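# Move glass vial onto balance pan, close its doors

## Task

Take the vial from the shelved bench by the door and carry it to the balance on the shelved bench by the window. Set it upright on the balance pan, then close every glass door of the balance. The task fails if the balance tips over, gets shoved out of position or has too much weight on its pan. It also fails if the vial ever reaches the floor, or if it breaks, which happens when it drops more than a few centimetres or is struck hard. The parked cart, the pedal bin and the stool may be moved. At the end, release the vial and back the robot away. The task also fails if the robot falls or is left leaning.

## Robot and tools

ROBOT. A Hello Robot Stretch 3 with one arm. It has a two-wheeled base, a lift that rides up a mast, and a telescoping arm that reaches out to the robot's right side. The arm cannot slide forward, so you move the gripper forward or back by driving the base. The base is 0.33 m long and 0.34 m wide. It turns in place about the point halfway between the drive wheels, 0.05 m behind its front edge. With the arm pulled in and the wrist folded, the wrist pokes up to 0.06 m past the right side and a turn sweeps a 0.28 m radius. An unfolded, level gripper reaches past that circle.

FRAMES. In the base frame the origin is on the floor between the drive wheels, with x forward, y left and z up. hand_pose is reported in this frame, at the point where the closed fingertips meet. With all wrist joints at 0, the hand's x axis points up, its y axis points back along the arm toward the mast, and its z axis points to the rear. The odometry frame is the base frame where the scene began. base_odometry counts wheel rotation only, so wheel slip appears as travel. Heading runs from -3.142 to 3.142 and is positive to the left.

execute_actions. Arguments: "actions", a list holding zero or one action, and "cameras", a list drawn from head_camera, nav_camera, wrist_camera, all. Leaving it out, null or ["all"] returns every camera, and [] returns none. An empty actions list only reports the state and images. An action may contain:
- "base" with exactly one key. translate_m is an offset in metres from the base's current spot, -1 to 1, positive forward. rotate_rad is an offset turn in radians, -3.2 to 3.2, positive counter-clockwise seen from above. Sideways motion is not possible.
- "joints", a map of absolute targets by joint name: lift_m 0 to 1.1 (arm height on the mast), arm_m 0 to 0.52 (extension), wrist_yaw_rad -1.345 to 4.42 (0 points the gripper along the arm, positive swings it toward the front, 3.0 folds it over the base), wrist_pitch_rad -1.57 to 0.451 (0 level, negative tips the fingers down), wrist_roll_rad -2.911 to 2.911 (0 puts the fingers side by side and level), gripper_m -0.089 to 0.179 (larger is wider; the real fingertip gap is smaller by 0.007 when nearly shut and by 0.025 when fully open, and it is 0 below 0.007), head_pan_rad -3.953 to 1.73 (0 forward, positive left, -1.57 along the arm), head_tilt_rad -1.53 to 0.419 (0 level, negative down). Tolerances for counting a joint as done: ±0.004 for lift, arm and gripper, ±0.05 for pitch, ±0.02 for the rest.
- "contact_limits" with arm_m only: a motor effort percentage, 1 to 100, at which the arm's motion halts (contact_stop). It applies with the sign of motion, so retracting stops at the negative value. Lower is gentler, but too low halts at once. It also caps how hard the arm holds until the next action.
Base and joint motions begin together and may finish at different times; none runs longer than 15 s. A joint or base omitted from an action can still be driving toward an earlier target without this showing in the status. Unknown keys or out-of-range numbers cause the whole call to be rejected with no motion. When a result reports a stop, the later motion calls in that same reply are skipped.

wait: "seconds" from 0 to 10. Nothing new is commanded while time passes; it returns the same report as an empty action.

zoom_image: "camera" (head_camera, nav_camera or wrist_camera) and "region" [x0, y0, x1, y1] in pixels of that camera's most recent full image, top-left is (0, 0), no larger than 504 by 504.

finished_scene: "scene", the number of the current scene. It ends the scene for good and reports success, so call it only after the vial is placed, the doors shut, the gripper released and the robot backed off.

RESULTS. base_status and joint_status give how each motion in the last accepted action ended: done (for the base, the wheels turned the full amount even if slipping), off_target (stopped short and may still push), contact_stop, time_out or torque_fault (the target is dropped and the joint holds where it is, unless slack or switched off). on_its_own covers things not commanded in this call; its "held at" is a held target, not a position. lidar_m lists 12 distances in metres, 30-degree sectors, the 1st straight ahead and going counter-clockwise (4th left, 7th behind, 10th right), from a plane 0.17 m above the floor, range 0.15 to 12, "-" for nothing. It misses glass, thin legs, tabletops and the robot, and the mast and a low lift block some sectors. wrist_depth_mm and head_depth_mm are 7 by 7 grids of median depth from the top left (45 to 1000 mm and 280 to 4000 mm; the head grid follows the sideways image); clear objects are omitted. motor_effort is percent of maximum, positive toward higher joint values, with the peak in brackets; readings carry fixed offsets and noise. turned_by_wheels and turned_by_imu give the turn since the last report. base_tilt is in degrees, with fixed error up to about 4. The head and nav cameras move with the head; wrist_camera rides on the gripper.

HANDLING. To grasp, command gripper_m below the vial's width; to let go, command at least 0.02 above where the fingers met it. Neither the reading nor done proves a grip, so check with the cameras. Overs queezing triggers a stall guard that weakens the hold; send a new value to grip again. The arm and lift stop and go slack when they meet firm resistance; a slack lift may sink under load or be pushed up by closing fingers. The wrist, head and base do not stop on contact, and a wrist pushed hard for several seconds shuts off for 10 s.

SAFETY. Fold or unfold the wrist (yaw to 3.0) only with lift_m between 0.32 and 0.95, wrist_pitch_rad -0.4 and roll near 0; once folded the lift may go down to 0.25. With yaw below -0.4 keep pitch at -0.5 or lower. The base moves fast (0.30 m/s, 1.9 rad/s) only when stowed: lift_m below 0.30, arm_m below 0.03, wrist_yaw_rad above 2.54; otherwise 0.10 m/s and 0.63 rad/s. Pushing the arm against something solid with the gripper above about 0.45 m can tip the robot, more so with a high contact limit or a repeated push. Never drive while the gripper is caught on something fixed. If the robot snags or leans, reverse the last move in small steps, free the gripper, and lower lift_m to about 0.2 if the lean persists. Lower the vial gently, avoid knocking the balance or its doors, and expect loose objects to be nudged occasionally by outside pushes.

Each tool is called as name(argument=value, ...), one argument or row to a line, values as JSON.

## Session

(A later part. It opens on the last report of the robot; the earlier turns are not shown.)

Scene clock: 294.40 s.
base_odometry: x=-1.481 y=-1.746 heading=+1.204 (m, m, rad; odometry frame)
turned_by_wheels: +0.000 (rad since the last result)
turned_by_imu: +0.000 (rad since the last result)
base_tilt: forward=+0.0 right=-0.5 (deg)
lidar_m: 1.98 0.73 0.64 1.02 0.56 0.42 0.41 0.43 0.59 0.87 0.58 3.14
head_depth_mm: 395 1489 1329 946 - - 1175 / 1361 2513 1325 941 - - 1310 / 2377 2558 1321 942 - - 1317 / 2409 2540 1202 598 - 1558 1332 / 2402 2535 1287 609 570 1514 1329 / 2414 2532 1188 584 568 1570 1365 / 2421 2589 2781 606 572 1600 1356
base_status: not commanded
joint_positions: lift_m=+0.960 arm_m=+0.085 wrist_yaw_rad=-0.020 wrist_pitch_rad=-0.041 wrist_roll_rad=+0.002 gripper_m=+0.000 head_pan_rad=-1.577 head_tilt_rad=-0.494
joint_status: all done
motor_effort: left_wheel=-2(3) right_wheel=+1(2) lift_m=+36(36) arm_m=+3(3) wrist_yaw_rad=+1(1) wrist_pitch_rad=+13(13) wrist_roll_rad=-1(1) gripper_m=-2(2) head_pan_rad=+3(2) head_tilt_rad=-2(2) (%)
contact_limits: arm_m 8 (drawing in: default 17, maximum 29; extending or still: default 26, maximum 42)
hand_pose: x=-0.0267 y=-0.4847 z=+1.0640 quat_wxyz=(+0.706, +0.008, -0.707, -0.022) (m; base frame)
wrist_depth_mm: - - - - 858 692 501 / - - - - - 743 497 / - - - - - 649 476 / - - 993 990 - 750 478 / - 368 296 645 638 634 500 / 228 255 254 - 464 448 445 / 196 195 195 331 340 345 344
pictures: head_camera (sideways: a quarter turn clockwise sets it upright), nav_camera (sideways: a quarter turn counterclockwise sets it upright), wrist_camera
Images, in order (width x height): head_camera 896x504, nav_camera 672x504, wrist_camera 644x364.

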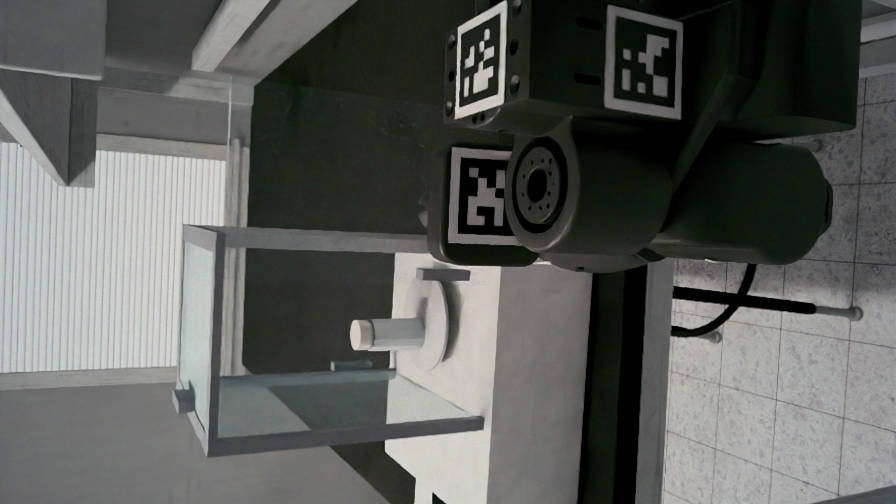

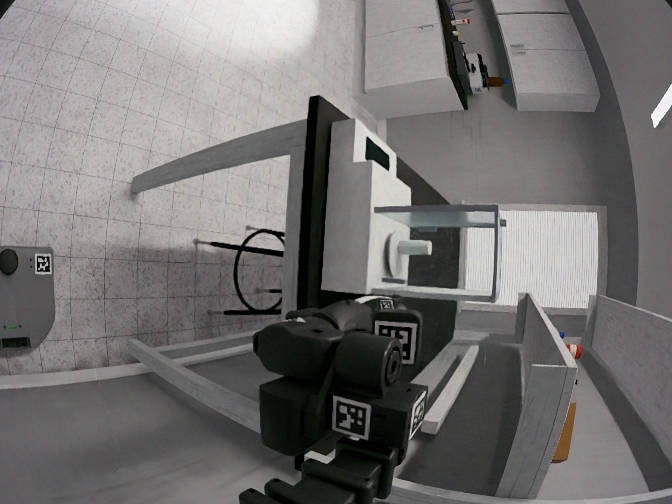

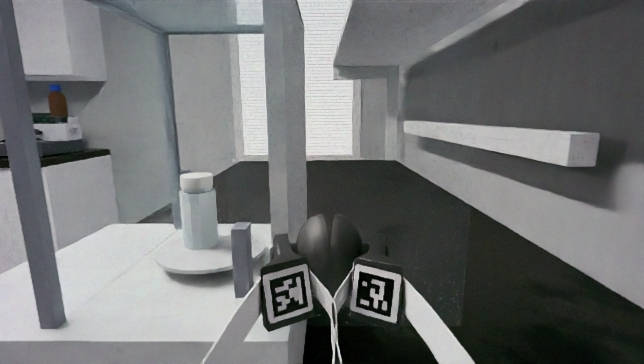

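execute_actions(
  actions=[
    {"joints":{"arm_m":0.097},"contact_limits":{"arm_m":7}},
  ],
  cameras=[],
)

execute_actions(
  actions=[
    {"base":{"translate_m":0.07}},
  ],
  cameras=["wrist_camera","head_camera"],
)

Scene clock: 296.20 s.
base_odometry: x=-1.481 y=-1.746 heading=+1.204 (m, m, rad; odometry frame)
turned_by_wheels: +0.000 (rad since the last result)
turned_by_imu: +0.000 (rad since the last result)
base_tilt: forward=-0.2 right=-0.5 (deg)
lidar_m: 1.98 0.73 0.64 1.02 0.56 0.42 0.41 0.43 0.58 0.87 0.58 3.14
head_depth_mm: 394 1480 1337 951 - - 1186 / 1356 2544 1323 946 - - 1311 / 2364 2566 1321 944 - - 1345 / 2380 2563 1207 592 562 1578 1366 / 2404 2555 1284 608 569 1518 1338 / 2413 2531 1177 583 568 1556 1353 / 2458 2623 2796 610 571 1602 1362
base_status: not commanded
joint_positions: lift_m=+0.960 arm_m=+0.097 wrist_yaw_rad=-0.020 wrist_pitch_rad=-0.041 wrist_roll_rad=+0.002 gripper_m=+0.000 head_pan_rad=-1.577 head_tilt_rad=-0.494
joint_status: all done
motor_effort: left_wheel=-2(3) right_wheel=+2(2) lift_m=+36(36) arm_m=+3(2) wrist_yaw_rad=-1(0) wrist_pitch_rad=+13(12) wrist_roll_rad=-1(1) gripper_m=-3(2) head_pan_rad=+3(3) head_tilt_rad=-2(2) (%)
contact_limits: arm_m 7 (drawing in: default 17, maximum 29; extending or still: default 26, maximum 42)
hand_pose: x=-0.0267 y=-0.4967 z=+1.0640 quat_wxyz=(+0.706, +0.008, -0.707, -0.022) (m; base frame)
wrist_depth_mm: - - - - 862 696 497 / - - - - - 743 498 / - - - - - 662 478 / - - 986 994 - 751 476 / - 364 273 642 637 627 502 / 250 253 239 - 463 450 445 / 192 196 194 329 339 344 345
pictures: none
No camera images: the call's "cameras" was empty. Leave "cameras" out to get every camera's image.

Scene clock: 297.83 s.
base_odometry: x=-1.456 y=-1.681 heading=+1.204 (m, m, rad; odometry frame)
turned_by_wheels: +0.000 (rad since the last result)
turned_by_imu: +0.000 (rad since the last result)
base_tilt: forward=-0.2 right=-0.7 (deg)
lidar_m: 1.96 0.72 0.60 1.02 0.66 0.49 0.48 0.50 0.62 0.87 0.55 3.14
head_depth_mm: 1270 1782 1351 957 - - 1241 / 2296 2449 1246 950 - - 1341 / 2401 2560 1135 696 - - 1346 / 2385 2548 1303 620 564 1412 1337 / 2364 2543 1049 587 570 1562 1371 / 2416 2658 1388 612 570 1605 1363 / 2445 2634 2896 686 576 681 762
base_status: done
joint_positions: lift_m=+0.960 arm_m=+0.097 wrist_yaw_rad=-0.031 wrist_pitch_rad=-0.041 wrist_roll_rad=+0.002 gripper_m=+0.000 head_pan_rad=-1.577 head_tilt_rad=-0.494
joint_status: not commanded
motor_effort: left_wheel=-5(7) right_wheel=+4(7) lift_m=+36(36) arm_m=+2(3) wrist_yaw_rad=+7(8) wrist_pitch_rad=+13(12) wrist_roll_rad=-1(1) gripper_m=-2(3) head_pan_rad=+3(3) head_tilt_rad=-2(2) (%)
hand_pose: x=-0.0293 y=-0.4967 z=+1.0640 quat_wxyz=(+0.706, +0.004, -0.707, -0.026) (m; base frame)
wrist_depth_mm: - - - - 239 774 576 / - - - - 243 860 574 / - - - - - 805 529 / - - - 993 868 852 574 / - 715 363 333 588 638 554 / 379 240 254 - 451 443 447 / 196 194 194 189 198 343 343
pictures: head_camera (sideways: a quarter turn clockwise sets it upright), wrist_camera
Images, in order (width x height): head_camera 896x504, wrist_camera 644x364.

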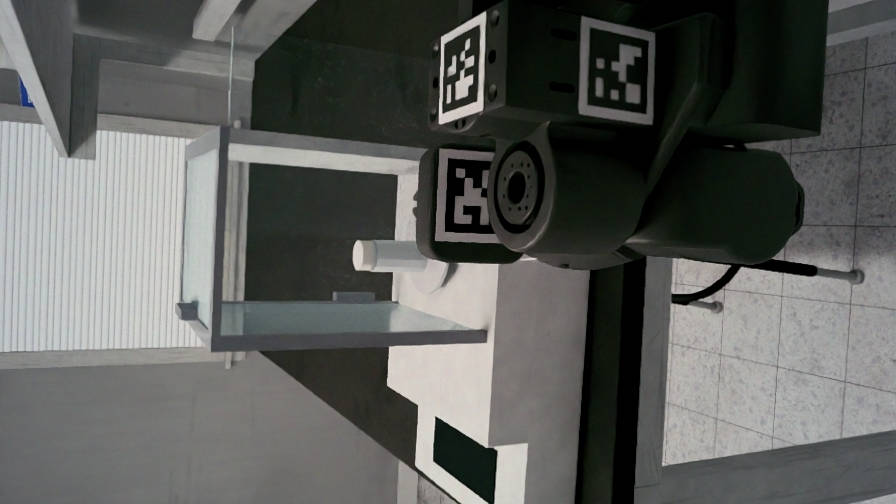

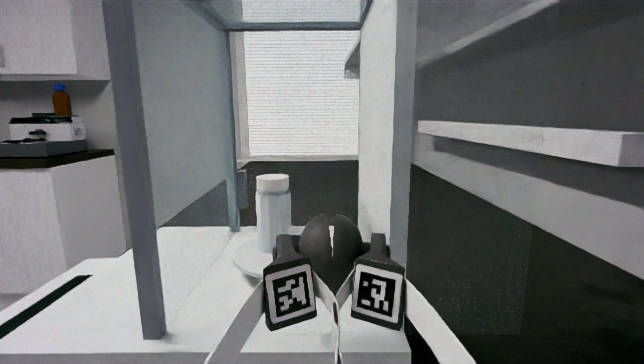

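execute_actions(
  actions=[
    {"base":{"translate_m":0.062}},
  ],
  cameras=["wrist_camera"],
)

Scene clock: 300.20 s.
base_odometry: x=-1.434 y=-1.623 heading=+1.204 (m, m, rad; odometry frame)
turned_by_wheels: +0.000 (rad since the last result)
turned_by_imu: +0.000 (rad since the last result)
base_tilt: forward=+0.0 right=-0.7 (deg)
lidar_m: 1.96 0.71 0.58 1.01 0.74 0.56 0.54 0.56 0.66 0.55 0.53 3.13
head_depth_mm: 1345 1818 1156 906 - - 1307 / 2316 2494 1071 633 - - 1345 / 2402 2565 1314 661 - - 1344 / 2397 2523 1124 637 566 1517 1338 / 2407 2601 1288 618 571 1565 1352 / 2408 2632 2809 693 577 729 775 / 2436 2649 2857 2806 583 678 1287
base_status: done
joint_positions: lift_m=+0.960 arm_m=+0.097 wrist_yaw_rad=-0.031 wrist_pitch_rad=-0.041 wrist_roll_rad=+0.002 gripper_m=+0.000 head_pan_rad=-1.577 head_tilt_rad=-0.494
joint_status: not commanded
motor_effort: left_wheel=-4(7) right_wheel=+4(9) lift_m=+35(36) arm_m=+3(3) wrist_yaw_rad=+7(7) wrist_pitch_rad=+12(13) wrist_roll_rad=-1(1) gripper_m=-2(3) head_pan_rad=+3(4) head_tilt_rad=-3(2) (%)
hand_pose: x=-0.0293 y=-0.4967 z=+1.0640 quat_wxyz=(+0.706, +0.004, -0.707, -0.026) (m; base frame)
wrist_depth_mm: - - - - 689 197 644 / - - - - - 197 653 / - - - - - 214 594 / - - - 988 878 215 644 / - - 363 361 320 234 598 / - 328 254 - 254 235 442 / 274 195 194 190 187 202 343
pictures: wrist_camera
Images, in order (width x height): wrist_camera 644x364.

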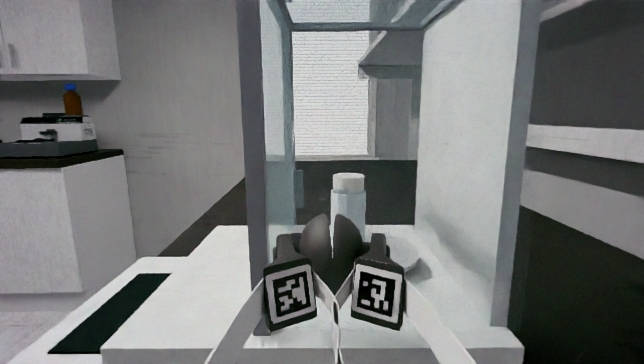

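execute_actions(
  actions=[
    {"base":{"translate_m":0.008}},
  ],
  cameras=[],
)

execute_actions(
  actions=[
    {"base":{"translate_m":-0.02},"joints":{"arm_m":0}},
  ],
  cameras=["wrist_camera","head_camera"],
)

zoom_image(
  camera="wrist_camera",
  region=[200,20,460,300],
)

Scene clock: 302.53 s.
base_odometry: x=-1.431 y=-1.615 heading=+1.204 (m, m, rad; odometry frame)
turned_by_wheels: +0.000 (rad since the last result)
turned_by_imu: +0.000 (rad since the last result)
base_tilt: forward=-0.1 right=-0.5 (deg)
lidar_m: 1.96 0.71 0.57 1.01 0.76 0.56 0.55 0.57 0.67 0.53 0.53 3.13
head_depth_mm: 1707 1799 1081 902 - - 1334 / 2339 2553 1227 635 - - 1349 / 2379 2576 1325 628 - - 1344 / 2398 2535 1204 636 566 1530 1324 / 2394 2596 1286 619 570 1559 1361 / 2434 2616 2774 690 579 686 776 / 2441 2625 2861 2820 584 1506 1330
base_status: done
joint_positions: lift_m=+0.960 arm_m=+0.097 wrist_yaw_rad=-0.030 wrist_pitch_rad=-0.041 wrist_roll_rad=+0.002 gripper_m=+0.000 head_pan_rad=-1.577 head_tilt_rad=-0.494
joint_status: not commanded
motor_effort: left_wheel=-5(7) right_wheel=+4(8) lift_m=+36(36) arm_m=+3(3) wrist_yaw_rad=+6(7) wrist_pitch_rad=+13(12) wrist_roll_rad=-1(1) gripper_m=-3(3) head_pan_rad=+3(3) head_tilt_rad=-2(2) (%)
hand_pose: x=-0.0290 y=-0.4967 z=+1.0640 quat_wxyz=(+0.706, +0.004, -0.707, -0.025) (m; base frame)
wrist_depth_mm: - - - - 767 198 656 / - - - - - 198 664 / - - - - - 214 607 / - - - 872 854 215 661 / - - 557 274 314 232 606 / - 332 253 - 254 234 447 / - 204 194 191 190 202 343
pictures: none
No camera images: the call's "cameras" was empty. Leave "cameras" out to get every camera's image.

Scene clock: 304.47 s.
base_odometry: x=-1.438 y=-1.634 heading=+1.204 (m, m, rad; odometry frame)
turned_by_wheels: +0.000 (rad since the last result)
turned_by_imu: +0.000 (rad since the last result)
base_tilt: forward=+0.1 right=-0.5 (deg)
lidar_m: 1.96 0.71 0.58 1.01 0.73 0.55 0.53 0.55 0.66 0.87 0.53 3.14
head_depth_mm: 1333 1862 1255 852 649 - - / 2320 2518 619 590 578 932 - / 2389 2518 1326 609 - - - / 2406 2549 1121 592 566 - 1350 / 2421 2580 1290 616 569 1555 1372 / 2453 2647 2790 690 579 1562 1271 / 2462 2619 2877 2834 579 666 1263
base_status: done
joint_positions: lift_m=+0.960 arm_m=+0.000 wrist_yaw_rad=-0.021 wrist_pitch_rad=-0.041 wrist_roll_rad=+0.002 gripper_m=+0.000 head_pan_rad=-1.577 head_tilt_rad=-0.494
joint_status: all done
motor_effort: left_wheel=-3(10) right_wheel=+1(3) lift_m=+36(36) arm_m=-1(2) wrist_yaw_rad=+1(6) wrist_pitch_rad=+13(12) wrist_roll_rad=-1(1) gripper_m=-3(3) head_pan_rad=+3(3) head_tilt_rad=-2(2) (%)
hand_pose: x=-0.0268 y=-0.4002 z=+1.0640 quat_wxyz=(+0.706, +0.007, -0.707, -0.022) (m; base frame)
wrist_depth_mm: - - - - 364 847 635 / - - - - 381 946 646 / - - - - 380 904 585 / - - - 864 891 891 639 / - - 367 372 361 642 587 / - 314 285 - 345 451 446 / - 295 292 292 294 344 343
pictures: head_camera (sideways: a quarter turn clockwise sets it upright), wrist_camera
Images, in order (width x height): head_camera 896x504, wrist_camera 644x364.

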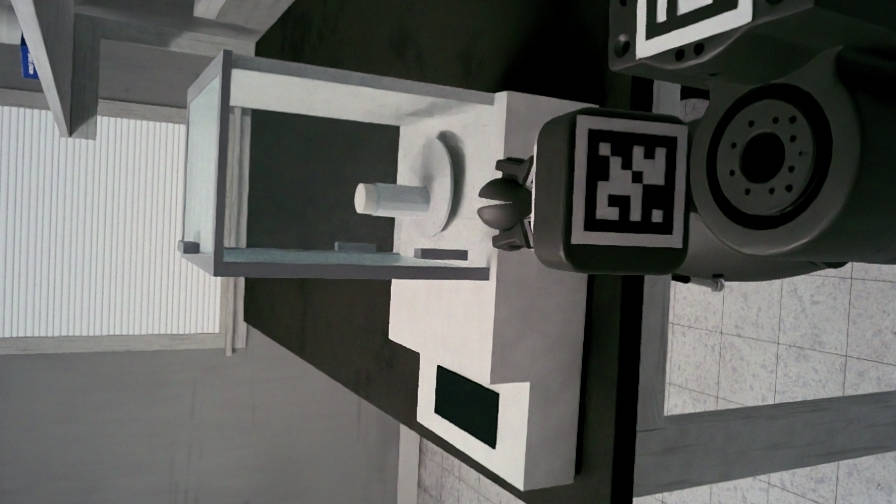

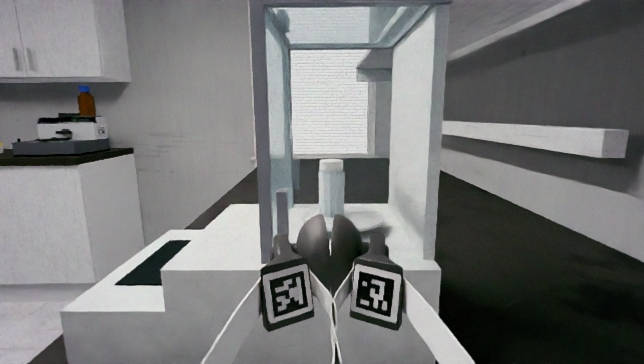

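Region (200, 20, 460, 300) of wrist_camera's 644x364 image, scaled by 1.800; it fills the left 468 columns of this view, and the rest is white.

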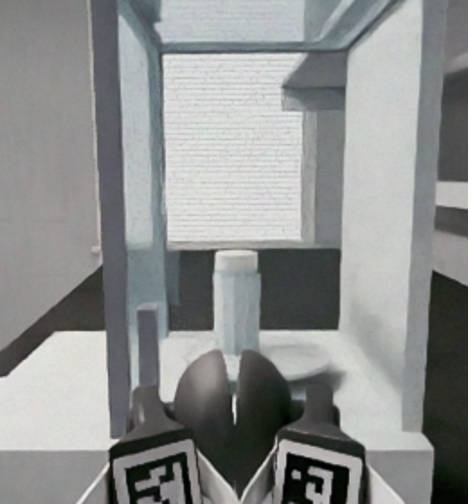

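execute_actions(
  actions=[
    {"joints":{"arm_m":0.097},"contact_limits":{"arm_m":7}},
  ],
  cameras=[],
)

execute_actions(
  actions=[
    {"base":{"translate_m":0.026}},
  ],
  cameras=[],
)

execute_actions(
  actions=[
    {"base":{"translate_m":-0.02},"joints":{"arm_m":0,"wrist_yaw_rad":-0.03}},
  ],
  cameras=[],
)

execute_actions(
  actions=[
    {"joints":{"wrist_yaw_rad":1.4}},
  ],
  cameras=["head_camera"],
)

zoom_image(
  camera="head_camera",
  region=[170,20,520,300],
)

Scene clock: 308.30 s.
base_odometry: x=-1.438 y=-1.634 heading=+1.204 (m, m, rad; odometry frame)
turned_by_wheels: +0.000 (rad since the last result)
turned_by_imu: +0.000 (rad since the last result)
base_tilt: forward=+0.0 right=-0.6 (deg)
lidar_m: 1.96 0.71 0.58 1.01 0.73 0.54 0.53 0.55 0.66 0.87 0.53 3.15
head_depth_mm: 1337 1840 1259 955 - - 1317 / 2313 2511 617 628 - - 1359 / 2384 2573 1309 662 - - 1343 / 2422 2495 1121 619 567 1543 1347 / 2431 2601 1291 616 569 1543 1362 / 2418 2612 2807 691 578 1562 1263 / 2439 2648 2842 2685 579 666 1269
base_status: not commanded
joint_positions: lift_m=+0.960 arm_m=+0.097 wrist_yaw_rad=-0.021 wrist_pitch_rad=-0.041 wrist_roll_rad=+0.002 gripper_m=+0.000 head_pan_rad=-1.577 head_tilt_rad=-0.494
joint_status: all done
motor_effort: left_wheel=-3(3) right_wheel=+1(1) lift_m=+36(36) arm_m=+2(1) wrist_yaw_rad=+1(1) wrist_pitch_rad=+12(13) wrist_roll_rad=-1(1) gripper_m=-3(3) head_pan_rad=+4(4) head_tilt_rad=-1(2) (%)
contact_limits: arm_m 7 (drawing in: default 17, maximum 29; extending or still: default 26, maximum 42)
hand_pose: x=-0.0267 y=-0.4967 z=+1.0640 quat_wxyz=(+0.706, +0.007, -0.707, -0.022) (m; base frame)
wrist_depth_mm: - - - - 325 195 646 / - - - - - 214 643 / - - - - 344 214 591 / - - - 875 345 215 646 / - - 364 368 301 543 592 / - 310 253 - 251 398 441 / 265 195 194 194 189 313 344
pictures: none
No camera images: the call's "cameras" was empty. Leave "cameras" out to get every camera's image.

Scene clock: 310.20 s.
base_odometry: x=-1.429 y=-1.610 heading=+1.203 (m, m, rad; odometry frame)
turned_by_wheels: +0.000 (rad since the last result)
turned_by_imu: +0.000 (rad since the last result)
base_tilt: forward=-0.2 right=-0.5 (deg)
lidar_m: 1.96 0.71 0.57 1.01 0.76 0.57 0.55 0.58 0.68 0.53 0.53 3.15
head_depth_mm: 1689 1793 562 906 - - 1338 / 2342 2532 1229 670 - - 1347 / 2370 2517 1313 679 - - 1348 / 2424 2562 1126 635 567 1558 1341 / 2417 2606 1291 649 571 1563 1368 / 2433 2576 2840 693 576 677 757 / 2420 2629 2859 2900 585 1552 1335
base_status: done
joint_positions: lift_m=+0.960 arm_m=+0.097 wrist_yaw_rad=-0.029 wrist_pitch_rad=-0.041 wrist_roll_rad=+0.002 gripper_m=+0.000 head_pan_rad=-1.577 head_tilt_rad=-0.494
joint_status: not commanded
motor_effort: left_wheel=-4(8) right_wheel=+4(5) lift_m=+35(36) arm_m=+3(3) wrist_yaw_rad=+6(6) wrist_pitch_rad=+12(12) wrist_roll_rad=-1(1) gripper_m=-3(3) head_pan_rad=+3(4) head_tilt_rad=-2(2) (%)
hand_pose: x=-0.0288 y=-0.4967 z=+1.0640 quat_wxyz=(+0.706, +0.005, -0.707, -0.025) (m; base frame)
wrist_depth_mm: - - - - 765 209 639 / - - - - - 210 632 / - - - - - 210 604 / - - - - 969 211 670 / - - 599 277 319 228 612 / - 334 255 - 252 223 448 / - 232 194 190 190 193 344
pictures: none
No camera images: the call's "cameras" was empty. Leave "cameras" out to get every camera's image.

Scene clock: 312.13 s.
base_odometry: x=-1.436 y=-1.628 heading=+1.203 (m, m, rad; odometry frame)
turned_by_wheels: +0.000 (rad since the last result)
turned_by_imu: +0.000 (rad since the last result)
base_tilt: forward=+0.1 right=-0.5 (deg)
lidar_m: 1.97 0.71 0.58 1.02 0.74 0.55 0.53 0.56 0.66 0.87 0.53 3.14
head_depth_mm: 1342 1846 1254 857 649 - - / 2302 2480 655 596 560 617 - / 2380 2588 1320 607 - - - / 2422 2530 1052 589 566 - 1336 / 2419 2561 1278 615 570 1562 1362 / 2409 2622 2838 691 577 1516 787 / 2432 2621 2885 2816 583 665 1285
base_status: done
joint_positions: lift_m=+0.960 arm_m=+0.000 wrist_yaw_rad=-0.030 wrist_pitch_rad=-0.041 wrist_roll_rad=+0.002 gripper_m=+0.000 head_pan_rad=-1.577 head_tilt_rad=-0.494
joint_status: all done
motor_effort: left_wheel=-3(9) right_wheel=+1(2) lift_m=+36(36) arm_m=-1(0) wrist_yaw_rad=+0(5) wrist_pitch_rad=+13(12) wrist_roll_rad=-1(1) gripper_m=-2(3) head_pan_rad=+3(3) head_tilt_rad=-2(2) (%)
hand_pose: x=-0.0290 y=-0.4001 z=+1.0640 quat_wxyz=(+0.706, +0.004, -0.707, -0.025) (m; base frame)
wrist_depth_mm: - - - - 366 846 639 / - - - - 387 961 638 / - - - - 390 880 590 / - - - 882 389 908 646 / - - 364 372 361 644 590 / - 314 285 - 287 449 443 / - 293 292 291 294 344 343
pictures: none
No camera images: the call's "cameras" was empty. Leave "cameras" out to get every camera's image.

Scene clock: 313.87 s.
base_odometry: x=-1.436 y=-1.628 heading=+1.203 (m, m, rad; odometry frame)
turned_by_wheels: +0.000 (rad since the last result)
turned_by_imu: +0.000 (rad since the last result)
base_tilt: forward=-0.1 right=-0.5 (deg)
lidar_m: 1.97 0.71 0.58 1.01 0.74 0.55 0.54 0.56 0.66 0.87 0.53 3.13
head_depth_mm: 1342 1854 1247 858 651 - - / 2322 2469 655 596 571 618 - / 2402 2569 1319 597 567 618 - / 2394 2525 1055 564 572 1332 1390 / 2393 2597 1290 614 569 1574 1401 / 2429 2624 2821 692 577 1572 1401 / 2418 2620 2827 2764 583 - -
base_status: not commanded
joint_positions: lift_m=+0.960 arm_m=+0.000 wrist_yaw_rad=+1.398 wrist_pitch_rad=-0.041 wrist_roll_rad=+0.002 gripper_m=+0.000 head_pan_rad=-1.577 head_tilt_rad=-0.494
joint_status: all done
motor_effort: left_wheel=-3(3) right_wheel=+2(1) lift_m=+36(36) arm_m=-1(1) wrist_yaw_rad=+2(1) wrist_pitch_rad=+13(12) wrist_roll_rad=-1(1) gripper_m=-2(3) head_pan_rad=+3(3) head_tilt_rad=-2(2) (%)
hand_pose: x=+0.2299 y=-0.1891 z=+1.0640 quat_wxyz=(+0.550, +0.466, -0.532, +0.443) (m; base frame)
wrist_depth_mm: - - - - - - - / - - - - - - - / - - - - - - - / - - - - - - - / - - - - - - - / - - - - - - - / - - - - - - -
pictures: head_camera (sideways: a quarter turn clockwise sets it upright)
Images, in order (width x height): head_camera 896x504.

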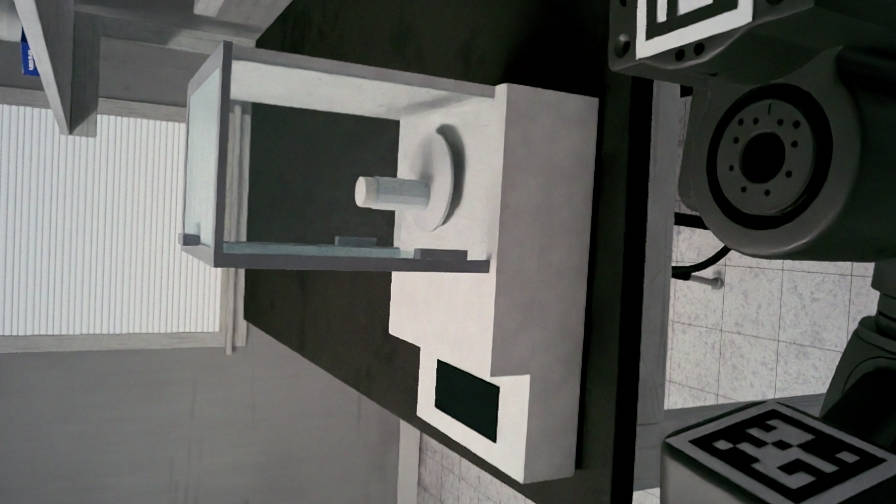

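Region (170, 20, 520, 300) of head_camera's 896x504 image, scaled by 1.440, with more detail than that image has; it fills the top 403 rows of this view, and the rest is white.

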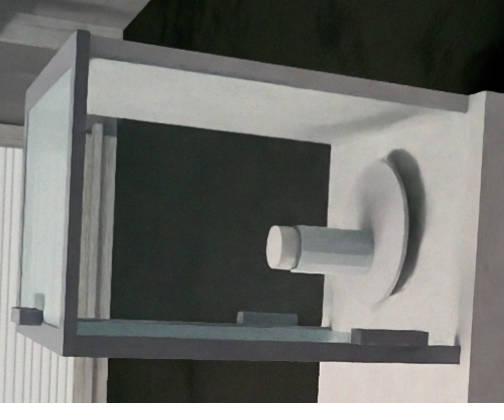

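finished_scene(
  scene=1,
)

The scene is finished: the task was done.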